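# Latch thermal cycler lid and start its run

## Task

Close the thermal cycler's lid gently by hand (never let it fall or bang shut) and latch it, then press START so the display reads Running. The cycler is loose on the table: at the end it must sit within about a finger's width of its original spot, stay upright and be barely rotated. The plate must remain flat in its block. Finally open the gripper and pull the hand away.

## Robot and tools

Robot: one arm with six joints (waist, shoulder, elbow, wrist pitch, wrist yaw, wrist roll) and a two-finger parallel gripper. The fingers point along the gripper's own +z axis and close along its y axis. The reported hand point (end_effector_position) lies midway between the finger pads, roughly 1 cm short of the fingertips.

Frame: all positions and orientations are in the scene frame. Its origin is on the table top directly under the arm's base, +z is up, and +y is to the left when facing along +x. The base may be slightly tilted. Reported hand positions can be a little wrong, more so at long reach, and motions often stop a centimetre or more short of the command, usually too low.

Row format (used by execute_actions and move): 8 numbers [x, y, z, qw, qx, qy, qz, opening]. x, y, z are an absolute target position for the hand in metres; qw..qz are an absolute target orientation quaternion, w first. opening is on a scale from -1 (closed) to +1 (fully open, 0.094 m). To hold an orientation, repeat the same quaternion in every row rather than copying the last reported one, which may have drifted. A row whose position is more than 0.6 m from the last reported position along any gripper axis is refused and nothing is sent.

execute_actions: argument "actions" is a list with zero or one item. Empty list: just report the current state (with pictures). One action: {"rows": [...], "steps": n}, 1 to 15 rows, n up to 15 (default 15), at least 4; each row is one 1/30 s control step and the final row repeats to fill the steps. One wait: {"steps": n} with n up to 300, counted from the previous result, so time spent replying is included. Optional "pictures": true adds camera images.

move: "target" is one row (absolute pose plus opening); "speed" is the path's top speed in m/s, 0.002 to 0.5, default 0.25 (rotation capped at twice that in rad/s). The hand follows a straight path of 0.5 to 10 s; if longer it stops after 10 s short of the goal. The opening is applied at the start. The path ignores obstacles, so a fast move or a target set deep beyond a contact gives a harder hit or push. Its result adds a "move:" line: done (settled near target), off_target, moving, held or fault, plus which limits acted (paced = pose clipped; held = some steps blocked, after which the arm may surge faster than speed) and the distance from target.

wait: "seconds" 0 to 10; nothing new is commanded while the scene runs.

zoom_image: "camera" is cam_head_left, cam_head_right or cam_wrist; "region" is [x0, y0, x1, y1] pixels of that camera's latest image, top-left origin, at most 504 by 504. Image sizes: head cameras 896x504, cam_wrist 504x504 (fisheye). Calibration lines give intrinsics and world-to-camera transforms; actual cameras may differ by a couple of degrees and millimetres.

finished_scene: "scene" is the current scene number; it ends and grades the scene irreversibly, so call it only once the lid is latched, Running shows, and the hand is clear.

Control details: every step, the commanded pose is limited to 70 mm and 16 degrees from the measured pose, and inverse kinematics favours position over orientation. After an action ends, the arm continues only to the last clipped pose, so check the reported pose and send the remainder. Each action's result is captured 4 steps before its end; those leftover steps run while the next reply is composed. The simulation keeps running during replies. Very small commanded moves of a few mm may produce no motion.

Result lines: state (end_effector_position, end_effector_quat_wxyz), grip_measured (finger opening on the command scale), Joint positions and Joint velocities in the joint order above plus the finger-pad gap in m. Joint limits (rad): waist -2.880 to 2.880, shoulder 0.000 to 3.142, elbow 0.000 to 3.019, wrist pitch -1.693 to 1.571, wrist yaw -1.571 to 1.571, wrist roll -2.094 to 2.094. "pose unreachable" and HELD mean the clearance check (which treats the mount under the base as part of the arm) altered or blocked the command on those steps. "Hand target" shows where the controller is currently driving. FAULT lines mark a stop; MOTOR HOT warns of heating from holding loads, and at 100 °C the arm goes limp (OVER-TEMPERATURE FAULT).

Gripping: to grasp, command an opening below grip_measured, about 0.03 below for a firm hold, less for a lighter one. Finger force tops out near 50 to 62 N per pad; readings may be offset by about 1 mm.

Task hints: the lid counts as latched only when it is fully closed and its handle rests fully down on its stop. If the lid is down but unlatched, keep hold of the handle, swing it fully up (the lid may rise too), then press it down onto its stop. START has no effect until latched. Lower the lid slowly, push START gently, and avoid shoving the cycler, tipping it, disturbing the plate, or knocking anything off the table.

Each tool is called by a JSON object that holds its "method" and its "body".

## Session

{"method": "execute_actions", "body": {"actions": []}}

Scene clock: 0.00 s of 7800.00 s.
end_effector_position=(+0.0439, -0.2586, +0.1125) grip_measured=+1.000 end_effector_quat_wxyz=(-0.140, -0.356, +0.879, +0.284)
Joint positions: [-1.31   2.183  0.894 -0.523  0.09  -1.927  0.094]
Joint velocities: [-0.005 -0.005 -0.002 -0.007 -0.081 -0.051  0.   ]
Motor temperatures (°C, as the motors report them): [24 25 22 24 22 24]
Hand target: +0.043, -0.256, +0.113; -0.140, -0.355, +0.878, +0.288
camera_calibration (this result's frames):
cam_wrist: T_world_to_cam=[[0.538464, -0.584107, -0.607351, -0.105344], [-0.308842, -0.807411, 0.502697, -0.242925], [-0.784011, -0.0831089, -0.615158, 0.198174], [0, 0, 0, 1]] pos_world=[0.137069, -0.241203, 0.180046]

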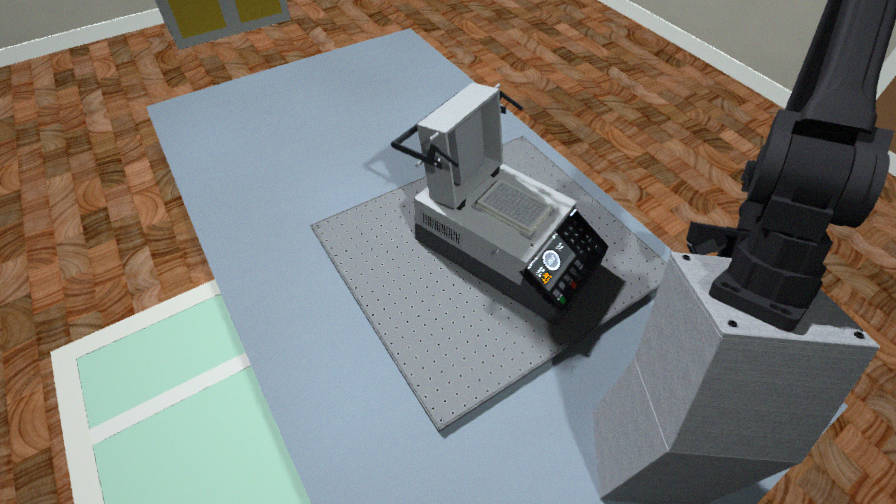

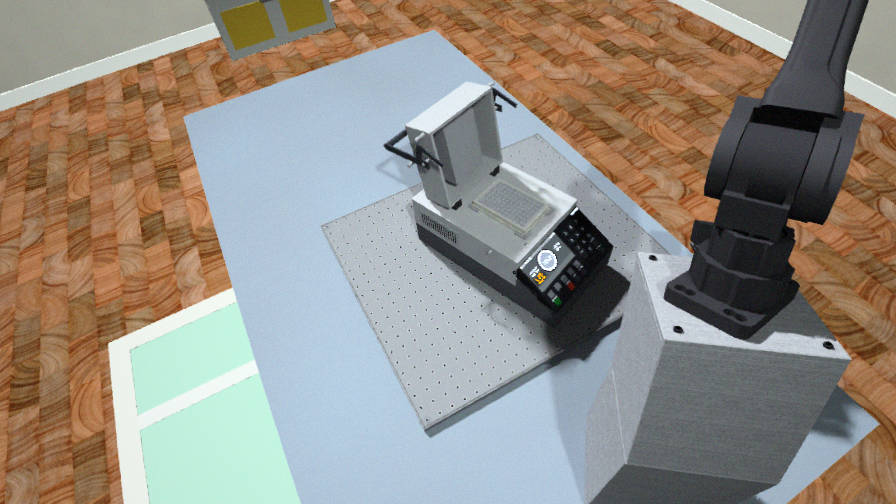

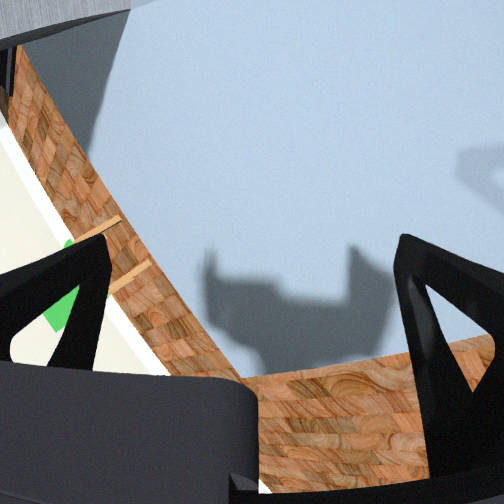

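{"method": "zoom_image", "body": {"camera": "cam_head_left", "region": [375, 70, 627, 322]}}

{"method": "zoom_image", "body": {"camera": "cam_head_right", "region": [375, 70, 627, 322]}}

Region (375, 70, 627, 322) of cam_head_left's 896x504 image, scaled by 2.000, with more detail than that image has.

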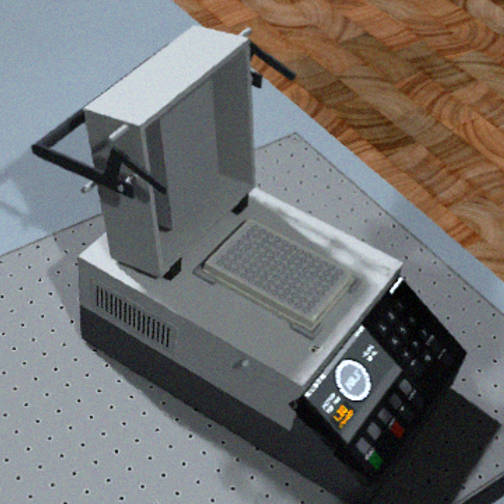

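Region (375, 70, 627, 322) of cam_head_right's 896x504 image, scaled by 2.000, with more detail than that image has.

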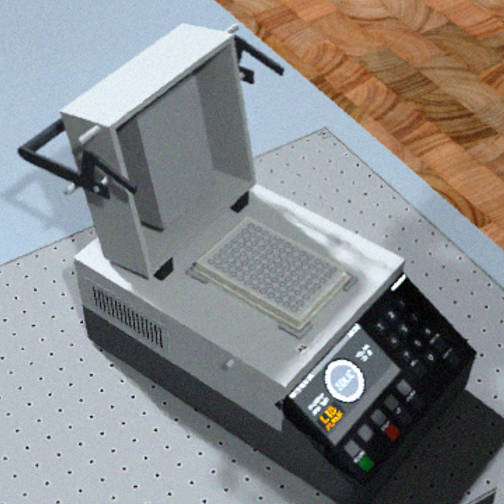

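{"method": "move", "body": {"target": [0.45,-0.2,0.47,0.071,0.816,-0.572,-0.05,0], "speed": 0.35}}

{"method": "move", "body": {"target": [0.68,0.078,0.345,0.177,0.799,-0.560,-0.124,0], "speed": 0.25}}

Scene clock: 3.23 s of 7800.00 s.
end_effector_position=(+0.4415, -0.1914, +0.4705) grip_measured=+0.002 end_effector_quat_wxyz=(+0.089, +0.785, -0.611, -0.049)
Joint positions: [-0.409  1.335  1.201 -1.242  0.28  -2.074  0.047]
Joint velocities: [-0.024 -0.015 -0.002 -0.002  0.007 -0.051  0.001]
Motor temperatures (°C, as the motors report them): [24 26 22 24 22 24]
Hand target: +0.450, -0.196, +0.476; +0.088, +0.787, -0.609, -0.043
Off the commanded pose: 0.012 m, 6 deg.
joint sent to its limit — the command would take joint 6 (wrist roll) past its lower limit, so that joint was sent only as far as its limit.
Kept back: nothing.
move: off_target
camera_calibration (this result's frames):
cam_wrist: T_world_to_cam=[[0.949719, 0.232878, -0.209288, -0.275143], [0.312755, -0.737091, 0.599067, -0.552153], [-0.0147545, -0.634401, -0.772863, 0.364686], [0, 0, 0, 1]] pos_world=[0.439378, -0.111555, 0.555045]

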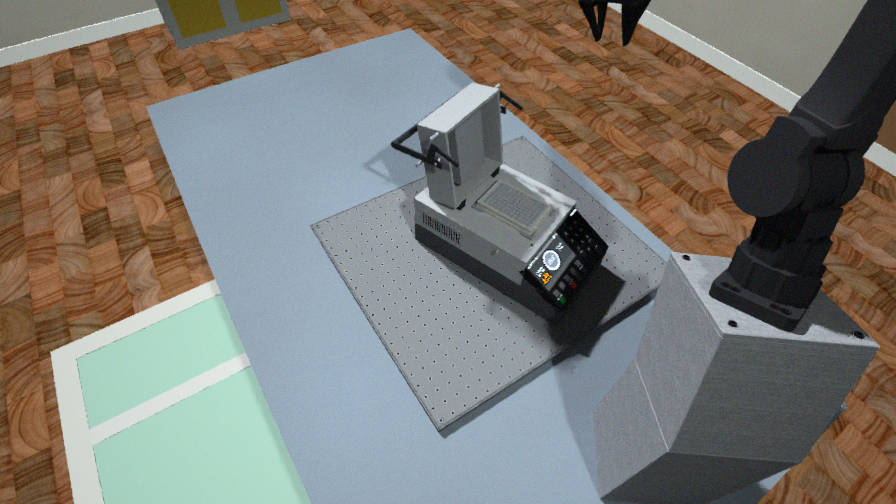

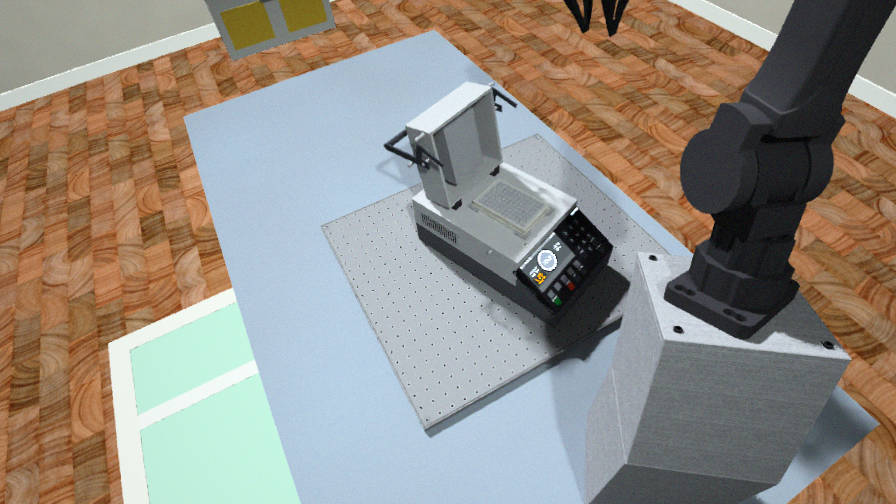

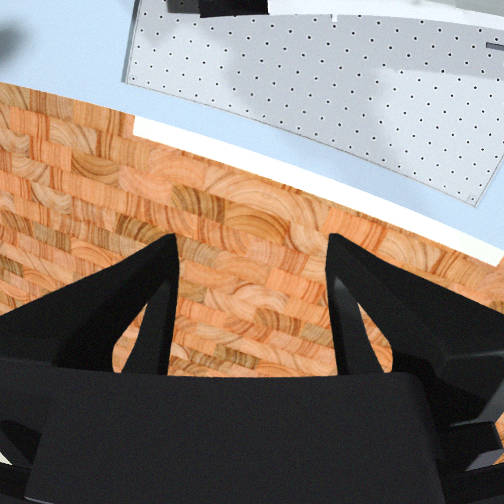

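Scene clock: 5.40 s of 7800.00 s.
end_effector_position=(+0.6700, +0.0759, +0.3331) grip_measured=+0.002 end_effector_quat_wxyz=(+0.170, +0.806, -0.554, -0.120)
Joint positions: [ 0.059  2.322  2.262 -1.695  0.346 -1.629  0.047]
Joint velocities: [-0.005 -0.005 -0.032 -0.012  0.022 -0.051  0.001]
Motor temperatures (°C, as the motors report them): [24 26 23 24 22 24]
Hand target: +0.682, +0.076, +0.346; +0.158, +0.805, -0.562, -0.108
Off the commanded pose: 0.016 m, 1 deg.
joint sent to its limit — the command would take joint 4 (wrist pitch) past its lower limit, so that joint was sent only as far as its limit.
Kept back: nothing.
move: off_target
camera_calibration (this result's frames):
cam_wrist: T_world_to_cam=[[0.850331, 0.322644, -0.415738, -0.454621], [0.514977, -0.672803, 0.531164, -0.461998], [-0.108332, -0.665761, -0.738259, 0.485089], [0, 0, 0, 1]] pos_world=[0.677047, 0.158801, 0.414515]

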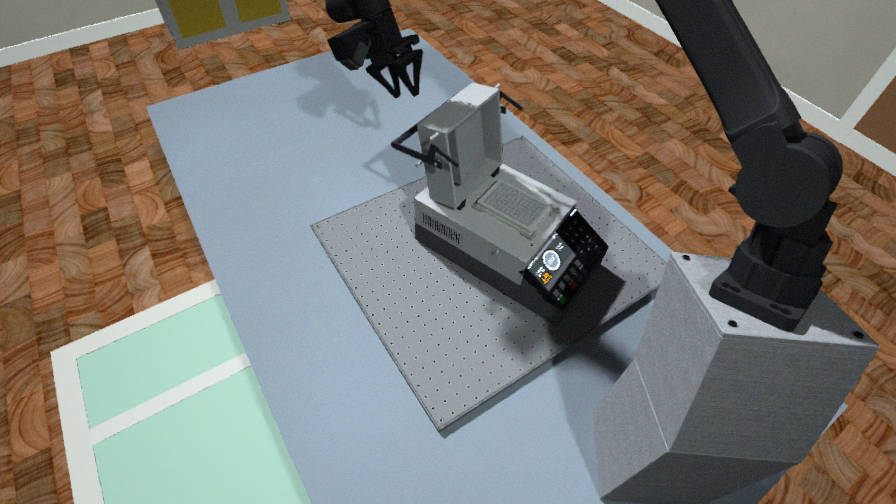

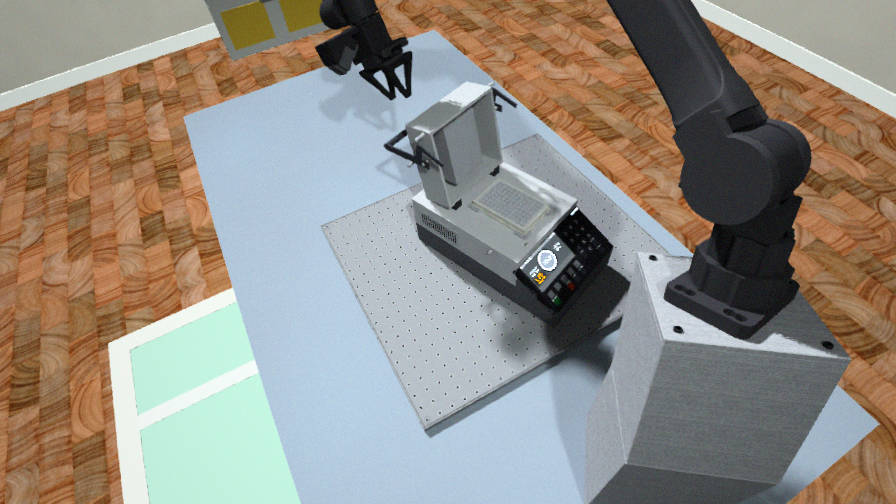

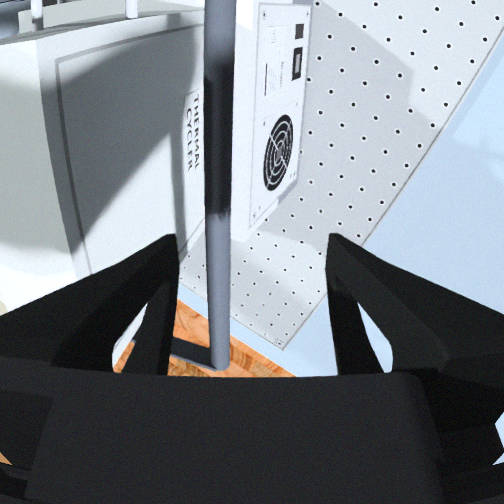

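{"method": "move", "body": {"target": [0.622,0.056,0.254,0.177,0.799,-0.560,-0.124,0], "speed": 0.09}}

Scene clock: 7.03 s of 7800.00 s.
end_effector_position=(+0.6176, +0.0677, +0.2480) grip_measured=+0.002 end_effector_quat_wxyz=(+0.182, +0.802, -0.554, -0.131)
Joint positions: [ 0.022  2.305  1.981 -1.453  0.35  -1.65   0.047]
Joint velocities: [-0.005 -0.005  0.007  0.012 -0.022 -0.037 -0.001]
Motor temperatures (°C, as the motors report them): [24 26 23 24 22 24]
Hand target: +0.623, +0.056, +0.253; +0.178, +0.800, -0.560, -0.124
Off the commanded pose: 0.014 m, 1 deg.
Kept back: nothing.
move: off_target
camera_calibration (this result's frames):
cam_wrist: T_world_to_cam=[[0.8387, 0.313315, -0.445439, -0.427603], [0.527315, -0.671607, 0.520464, -0.400394], [-0.136091, -0.671399, -0.728493, 0.426181], [0, 0, 0, 1]] pos_world=[0.627764, 0.151204, 0.32839]

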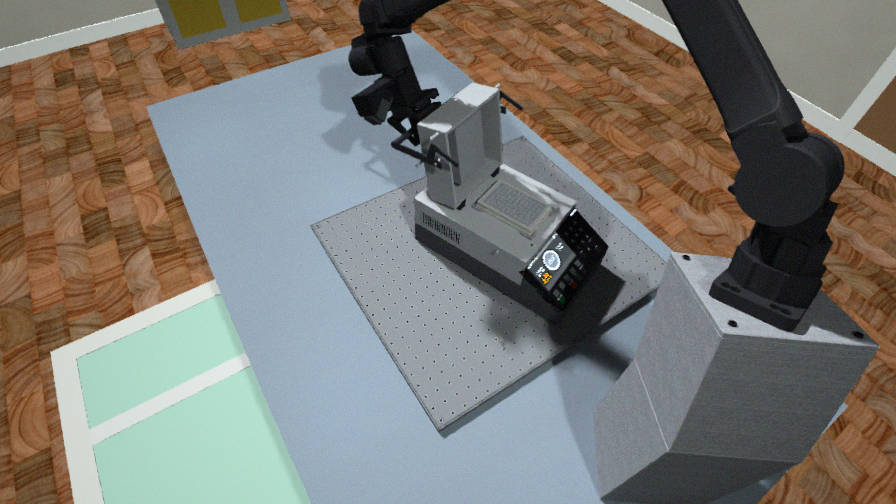

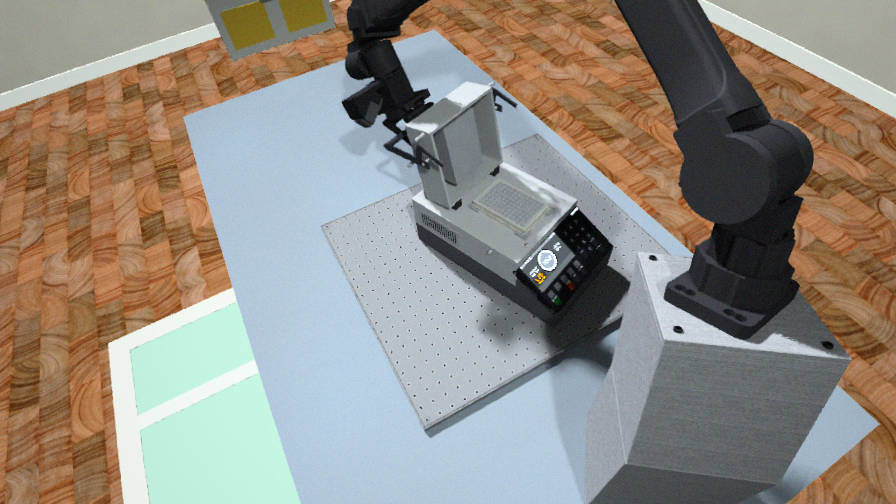

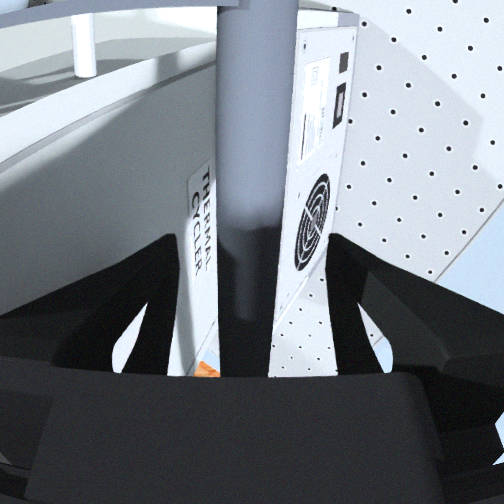

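{"method": "move", "body": {"target": [0.642,0.033,0.281,0.177,0.799,-0.560,-0.124,-0.3], "speed": 0.08}}

Scene clock: 8.40 s of 7800.00 s.
end_effector_position=(+0.6262, +0.0432, +0.2702) grip_measured=-0.298 end_effector_quat_wxyz=(+0.186, +0.801, -0.553, -0.134)
Joint positions: [-0.005  2.279  2.011 -1.511  0.355 -1.676  0.033]
Joint velocities: [ 0.005 -0.015 -0.017  0.007  0.007  0.022 -0.001]
Motor temperatures (°C, as the motors report them): [24 27 23 24 22 24]
Hand target: +0.640, +0.032, +0.282; +0.177, +0.799, -0.560, -0.124
Off the commanded pose: 0.022 m, 2 deg.
Kept back: nothing.
move: off_target
camera_calibration (this result's frames):
cam_wrist: T_world_to_cam=[[0.833497, 0.313307, -0.455105, -0.41142], [0.533588, -0.670224, 0.515833, -0.435726], [-0.143408, -0.672784, -0.725807, 0.431024], [0, 0, 0, 1]] pos_world=[0.637228, 0.126854, 0.350363]

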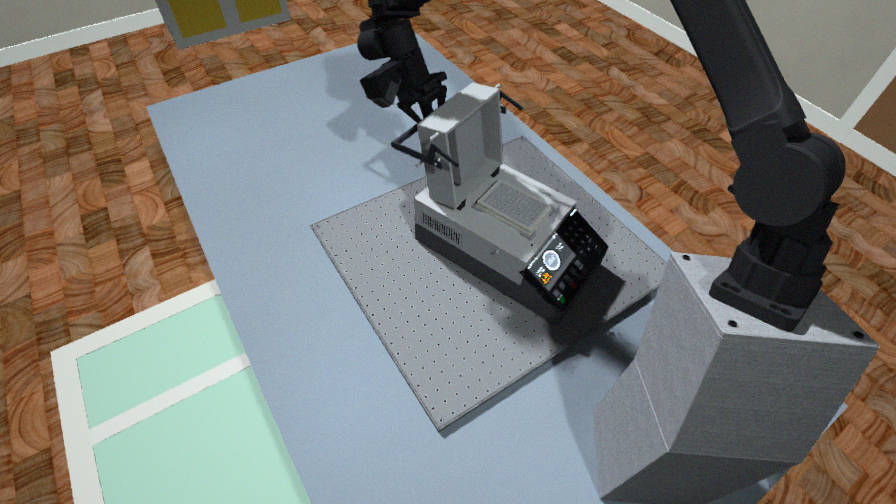

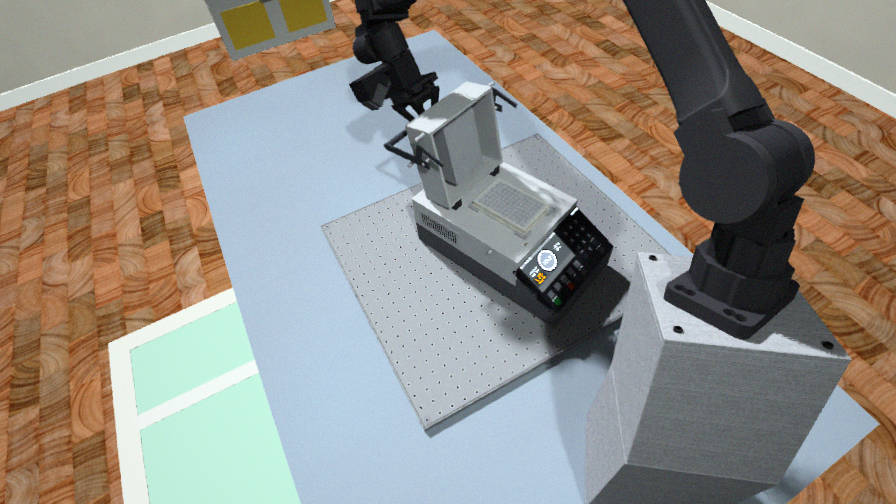

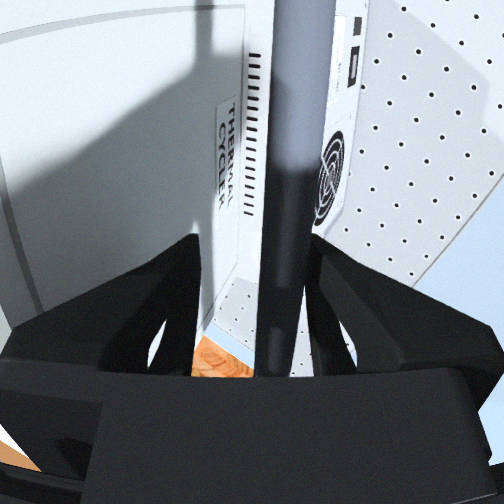

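{"method": "move", "body": {"target": [0.650,0.036,0.279,0.175,0.790,-0.574,-0.127,-0.79], "speed": 0.08}}

Scene clock: 9.33 s of 7800.00 s.
end_effector_position=(+0.6328, +0.0458, +0.2712) grip_measured=-0.778 end_effector_quat_wxyz=(+0.185, +0.793, -0.565, -0.134)
Joint positions: [-0.004  2.296  2.05  -1.532  0.346 -1.648  0.01 ]
Joint velocities: [-0.015  0.005 -0.012 -0.007 -0.007  0.051  0.001]
Motor temperatures (°C, as the motors report them): [24 27 24 24 22 24]
Hand target: +0.649, +0.036, +0.280; +0.175, +0.790, -0.574, -0.127
Off the commanded pose: 0.021 m, 2 deg.
Kept back: nothing.
move: off_target
camera_calibration (this result's frames):
cam_wrist: T_world_to_cam=[[0.843436, 0.287797, -0.45364, -0.422814], [0.512858, -0.682785, 0.520367, -0.425555], [-0.159978, -0.671548, -0.723484, 0.444228], [0, 0, 0, 1]] pos_world=[0.645933, 0.129443, 0.351032]

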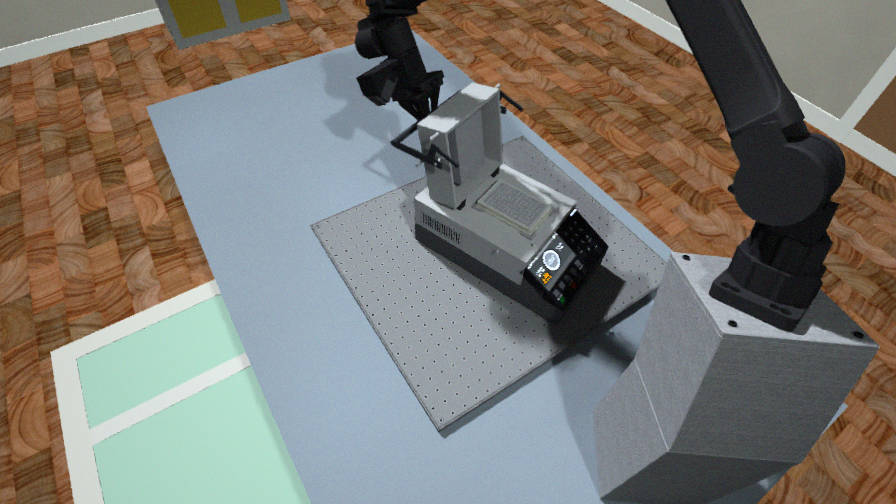

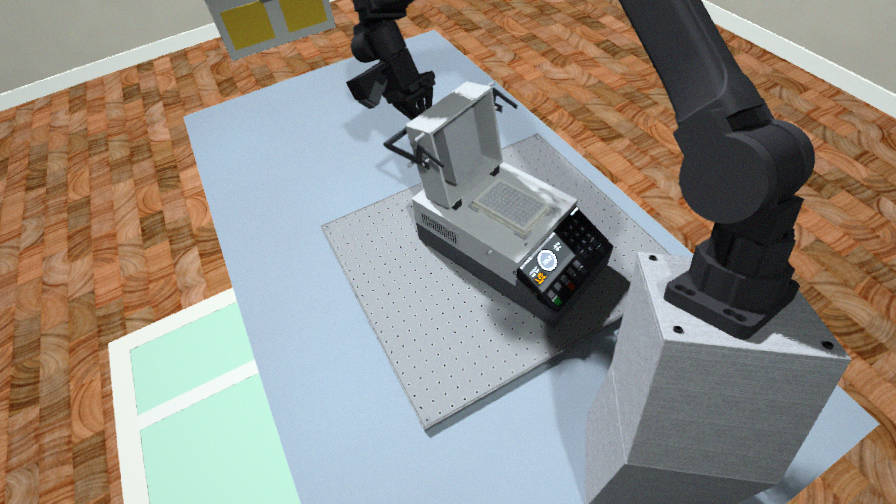

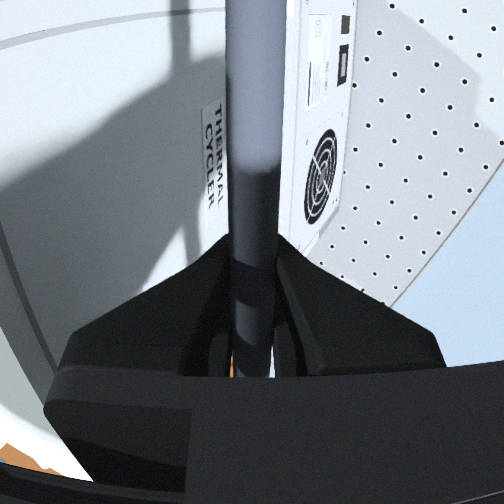

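{"method": "move", "body": {"target": [0.542,0.0146,0.31,0.107,0.807,-0.576,-0.076,-0.81], "speed": 0.07}}

{"method": "move", "body": {"target": [0.448,-0.018,0.292,0,0.814,-0.581,0,-0.81], "speed": 0.07}}

Scene clock: 11.40 s of 7800.00 s.
end_effector_position=(+0.5696, +0.0243, +0.3137) grip_measured=-0.792 end_effector_quat_wxyz=(+0.083, +0.809, -0.580, -0.049)
Joint positions: [-0.012  1.893  1.456 -1.053  0.333 -1.742  0.01 ]
Joint velocities: [-0.005 -0.005  0.002  0.007 -0.037 -0.007 -0.001]
Motor temperatures (°C, as the motors report them): [24 27 23 24 22 24]
Hand target: +0.543, +0.016, +0.309; +0.107, +0.806, -0.577, -0.077
Off the commanded pose: 0.029 m, 4 deg.
Kept back: nothing.
move: off_target
camera_calibration (this result's frames):
cam_wrist: T_world_to_cam=[[0.9301, 0.307936, -0.200222, -0.473366], [0.365426, -0.720693, 0.589123, -0.366504], [0.0371134, -0.62111, -0.782844, 0.355559], [0, 0, 0, 1]] pos_world=[0.561012, 0.102471, 0.399485]

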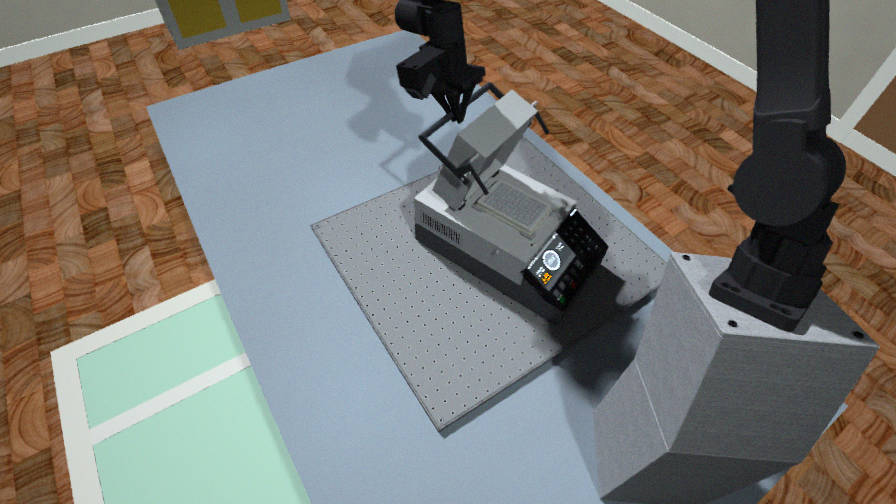

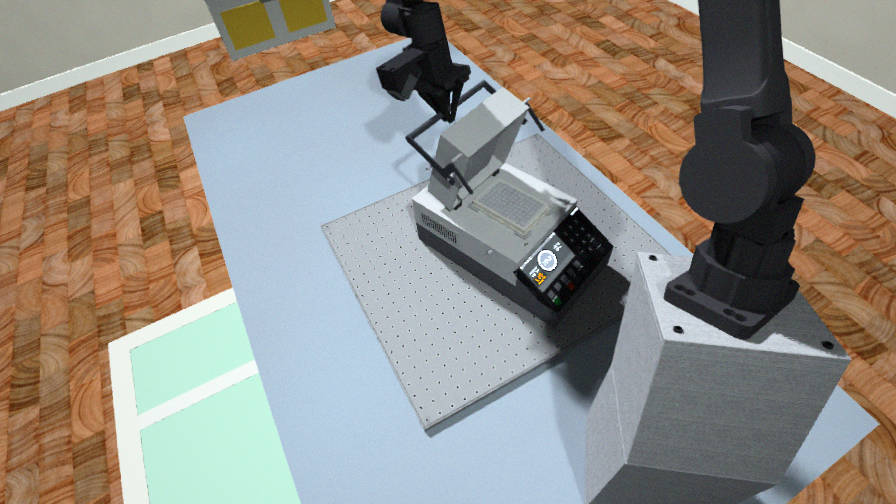

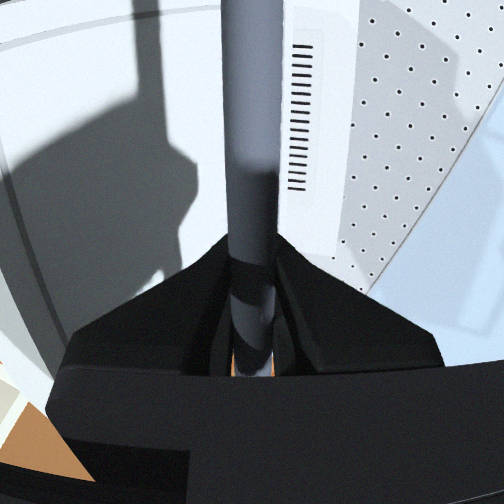

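Scene clock: 13.67 s of 7800.00 s.
end_effector_position=(+0.4683, -0.0122, +0.2904) grip_measured=-0.792 end_effector_quat_wxyz=(-0.014, +0.812, -0.583, +0.016)
Joint positions: [-0.109  1.629  0.916 -0.516  0.246 -1.907  0.01 ]
Joint velocities: [-0.034 -0.015 -0.007 -0.017 -0.007 -0.051 -0.001]
Motor temperatures (°C, as the motors report them): [24 27 23 24 22 24]
Hand target: +0.449, -0.017, +0.290; +0.000, +0.813, -0.582, -0.001
Off the commanded pose: 0.021 m, 2 deg.
Kept back: nothing.
move: off_target
camera_calibration (this result's frames):
cam_wrist: T_world_to_cam=[[0.948073, 0.316605, 0.0303043, -0.447824], [0.237705, -0.768649, 0.593864, -0.284243], [0.211314, -0.555823, -0.803994, 0.243779], [0, 0, 0, 1]] pos_world=[0.440622, 0.0587983, 0.37837]

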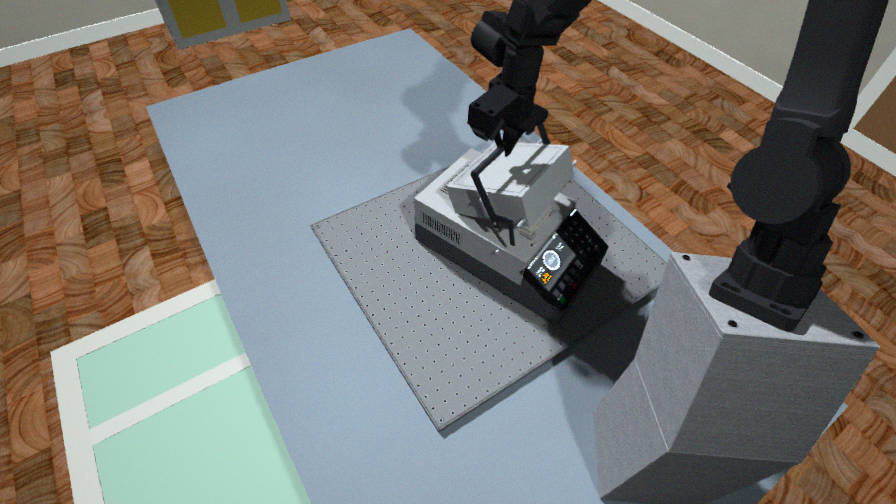

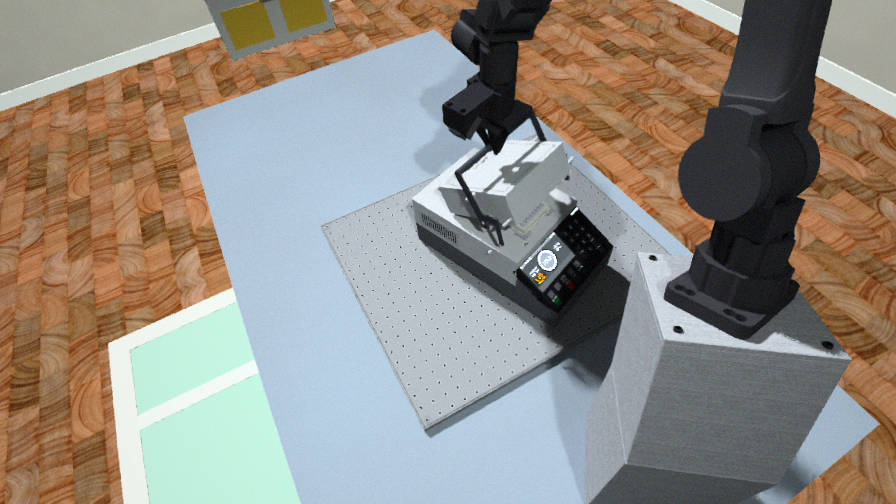

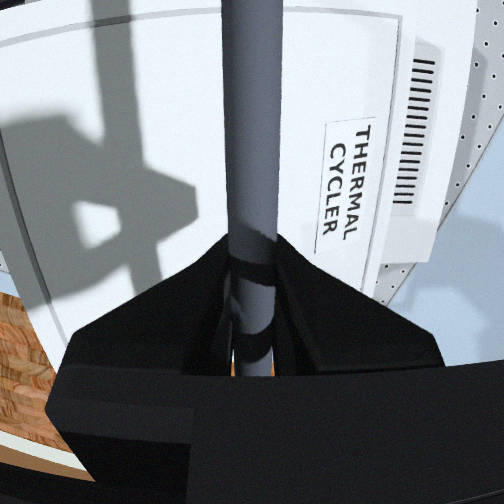

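{"method": "move", "body": {"target": [0.402,-0.034,0.248,0,0.814,-0.581,0,-0.815], "speed": 0.04}}

Scene clock: 16.17 s of 7800.00 s.
end_effector_position=(+0.4321, -0.0255, +0.2627) grip_measured=-0.795 end_effector_quat_wxyz=(-0.025, +0.813, -0.581, +0.027)
Joint positions: [-0.162  1.63   0.784 -0.338  0.221 -1.968  0.01 ]
Joint velocities: [-0.015 -0.005  0.012 -0.017 -0.022 -0.051 -0.002]
Motor temperatures (°C, as the motors report them): [24 27 23 24 22 24]
Hand target: +0.402, -0.033, +0.248; +0.000, +0.814, -0.581, -0.000
Off the commanded pose: 0.035 m, 4 deg.
Kept back: nothing.
move: off_target
camera_calibration (this result's frames):
cam_wrist: T_world_to_cam=[[0.94587, 0.318382, 0.0629428, -0.416037], [0.219966, -0.771509, 0.596983, -0.262688], [0.23863, -0.550823, -0.799781, 0.20891], [0, 0, 0, 1]] pos_world=[0.401448, 0.0448655, 0.350089]

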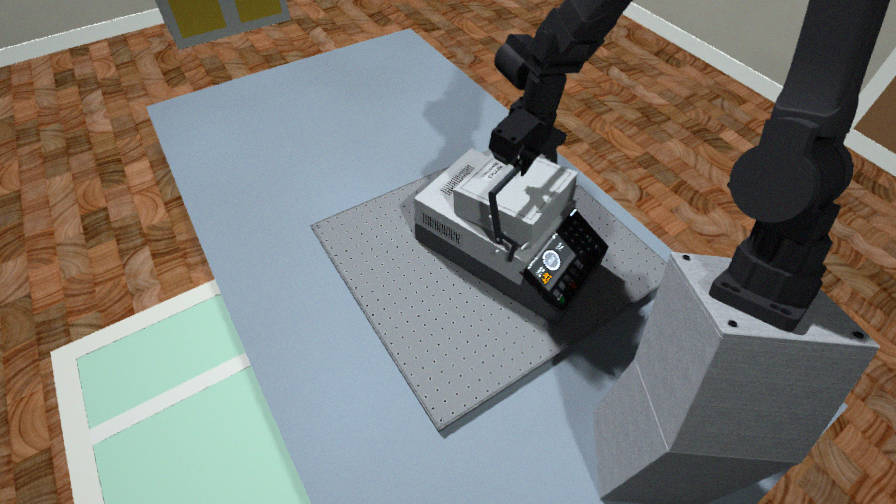

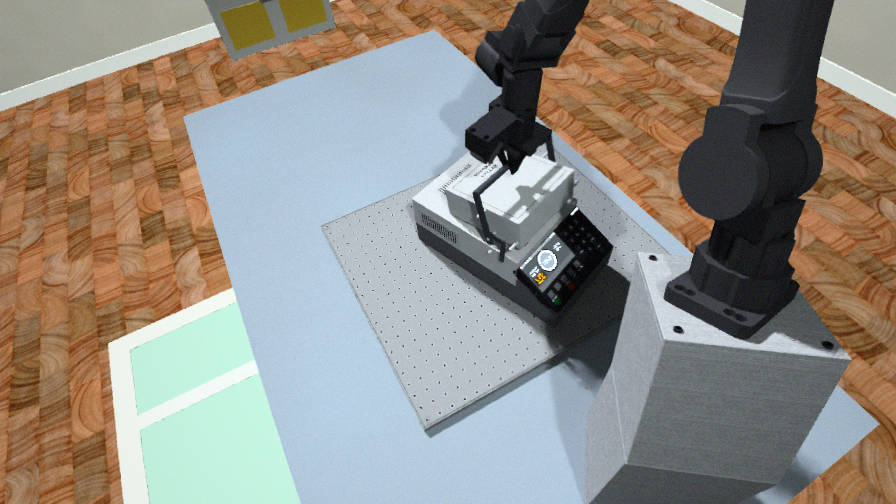

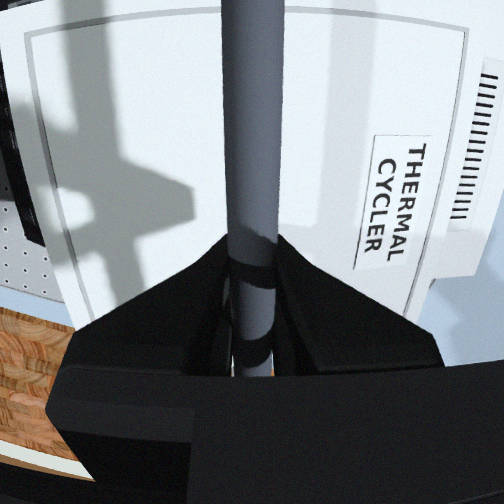

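{"method": "move", "body": {"target": [0.329,-0.059,0.238,0.05,0.811,-0.579,0.071,-0.815], "speed": 0.06}}

Scene clock: 18.90 s of 7800.00 s.
end_effector_position=(+0.3880, -0.0435, +0.2611) grip_measured=-0.796 end_effector_quat_wxyz=(-0.007, +0.803, -0.584, +0.118)
Joint positions: [-0.16   1.568  0.568 -0.04   0.346 -1.997  0.01 ]
Joint velocities: [-0.015  0.005  0.002  0.002 -0.066 -0.051  0.001]
Motor temperatures (°C, as the motors report them): [24 27 23 24 23 24]
Hand target: +0.330, -0.056, +0.241; +0.048, +0.811, -0.578, +0.071
Off the commanded pose: 0.065 m, 9 deg.
Kept back: nothing.
move: off_target
camera_calibration (this result's frames):
cam_wrist: T_world_to_cam=[[0.939333, 0.312848, 0.140639, -0.386512], [0.121148, -0.686191, 0.717262, -0.255245], [0.320899, -0.65671, -0.682463, 0.141165], [0, 0, 0, 1]] pos_world=[0.348686, 0.0384771, 0.333776]

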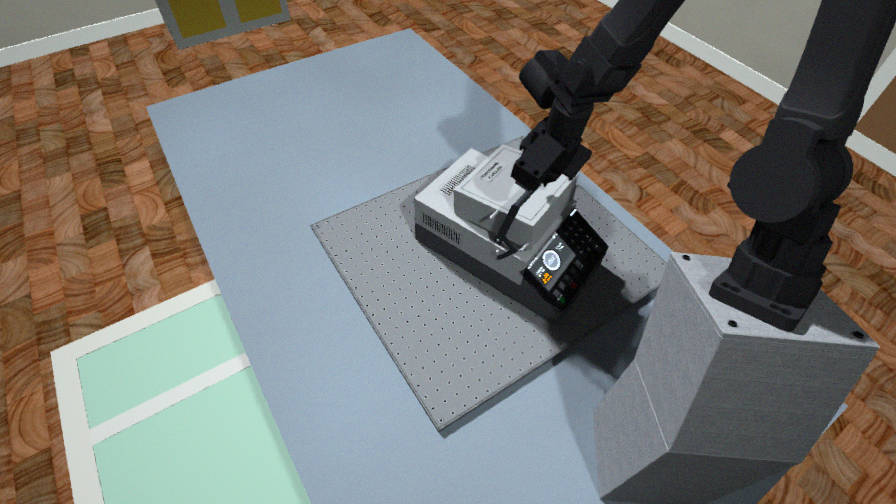

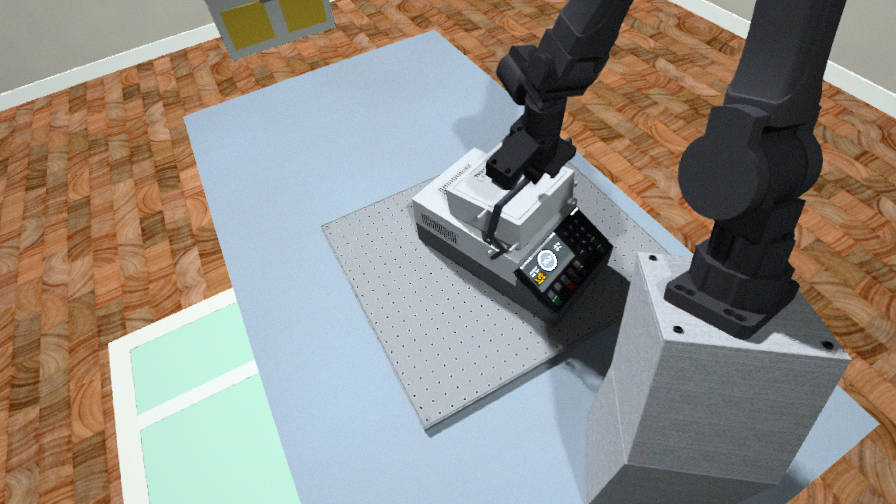

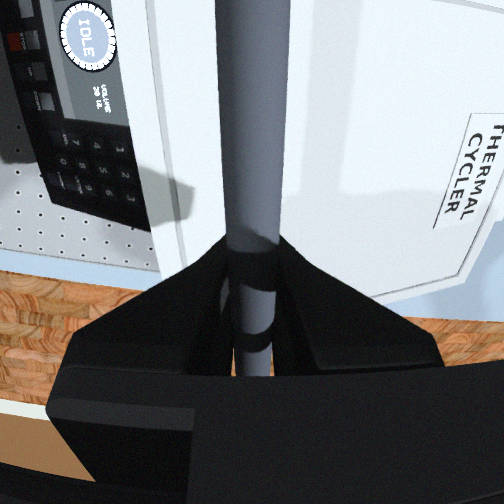

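{"method": "move", "body": {"target": [0.301,-0.070,0.205,-0.040,0.772,-0.588,0.239,-0.815], "speed": 0.06}}

Scene clock: 21.63 s of 7800.00 s.
end_effector_position=(+0.3432, -0.0619, +0.2230) grip_measured=-0.796 end_effector_quat_wxyz=(-0.077, +0.748, -0.600, +0.275)
Joint positions: [-0.246  1.904  0.307  0.946  0.32  -2.081  0.01 ]
Joint velocities: [-0.015  0.005 -0.002 -0.012 -0.007  0.007 -0.001]
Motor temperatures (°C, as the motors report them): [24 27 23 24 23 24]
Hand target: +0.301, -0.067, +0.206; -0.037, +0.758, -0.608, +0.233
Off the commanded pose: 0.047 m, 7 deg.
joint sent to its limit — the command would take joint 6 (wrist roll) past its lower limit, so that joint was sent only as far as its limit.
Kept back: nothing.
move: off_target
camera_calibration (this result's frames):
cam_wrist: T_world_to_cam=[[0.859555, 0.262692, 0.438358, -0.375404], [-0.188401, -0.634465, 0.749639, -0.132935], [0.475047, -0.726943, -0.495866, 0.0186267], [0, 0, 0, 1]] pos_world=[0.288787, 0.027814, 0.273451]

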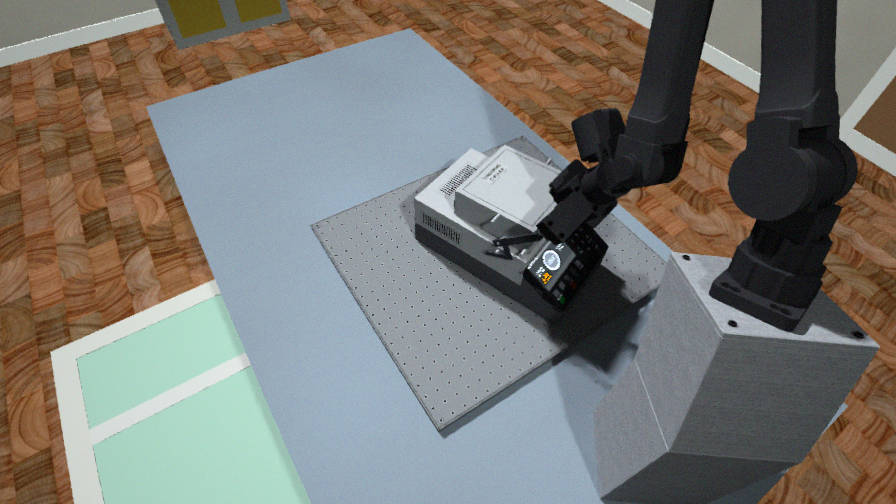

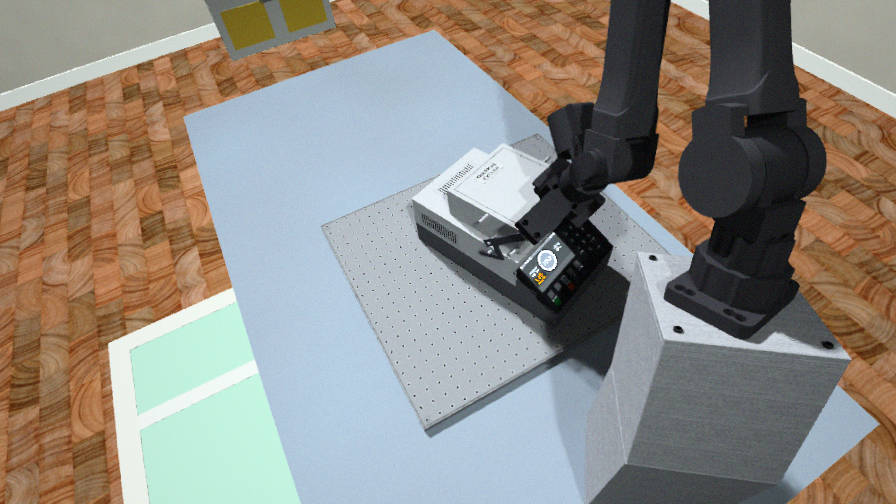

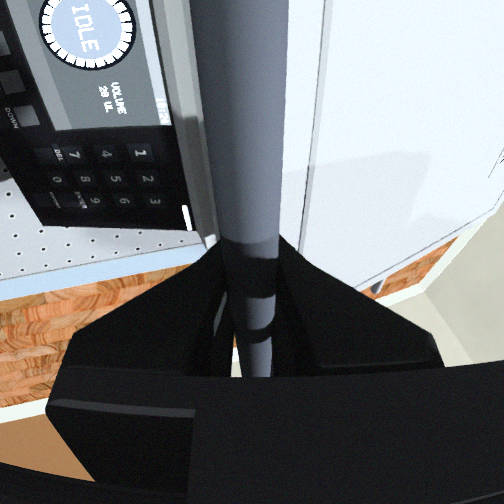

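{"method": "move", "body": {"target": [0.315,-0.071,0.14,0.0,0.770,-0.587,0.250,-0.82], "speed": 0.05}}

Scene clock: 23.87 s of 7800.00 s.
end_effector_position=(+0.3197, -0.0722, +0.1723) grip_measured=-0.795 end_effector_quat_wxyz=(-0.003, +0.744, -0.610, +0.271)
Joint positions: [-0.253  2.131  0.378  1.036  0.451 -2.081  0.01 ]
Joint velocities: [-0.005 -0.005 -0.017  0.017  0.037 -0.022  0.   ]
Motor temperatures (°C, as the motors report them): [24 27 23 24 23 24]
Hand target: +0.314, -0.070, +0.143; +0.008, +0.752, -0.612, +0.244
Off the commanded pose: 0.033 m, 5 deg.
joint sent to its limit — the command would take joint 6 (wrist roll) past its lower limit, so that joint was sent only as far as its limit.
Kept back: nothing.
move: off_target
camera_calibration (this result's frames):
cam_wrist: T_world_to_cam=[[0.911528, 0.247892, 0.328126, -0.328941], [-0.149107, -0.544377, 0.825482, -0.125026], [0.383255, -0.801376, -0.459252, 0.0147837], [0, 0, 0, 1]] pos_world=[0.275531, 0.0253277, 0.217931]

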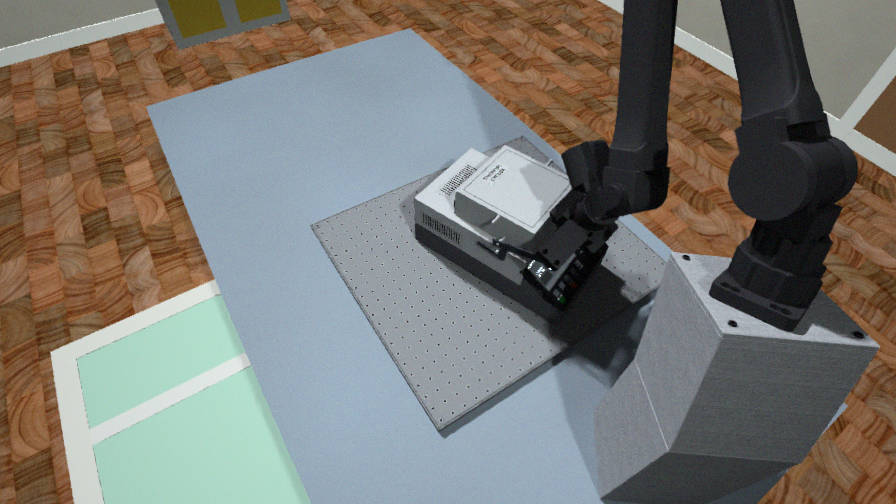

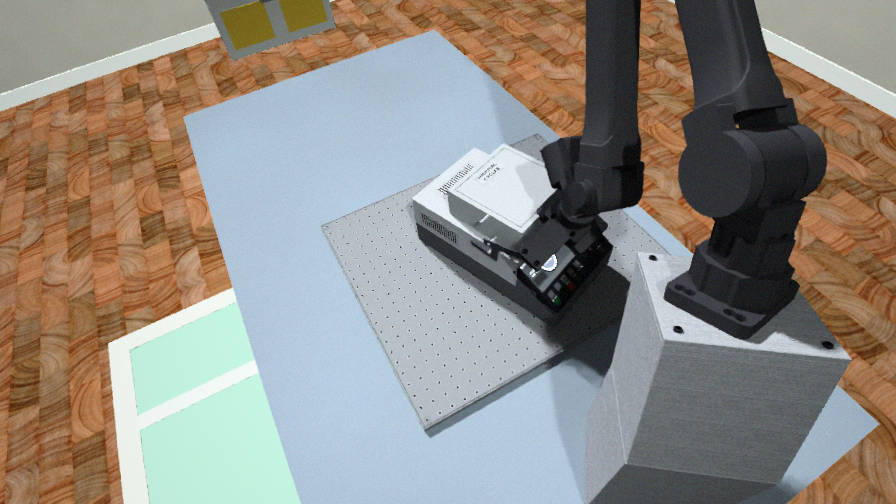

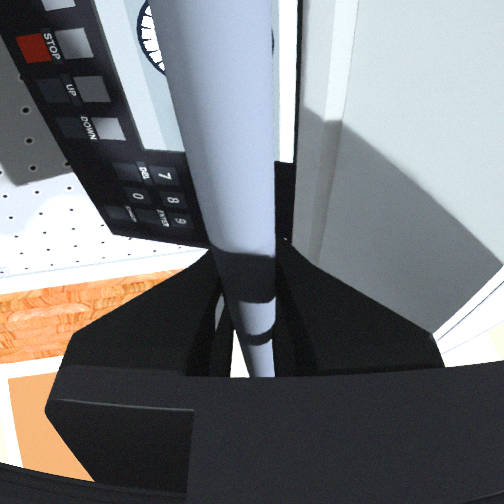

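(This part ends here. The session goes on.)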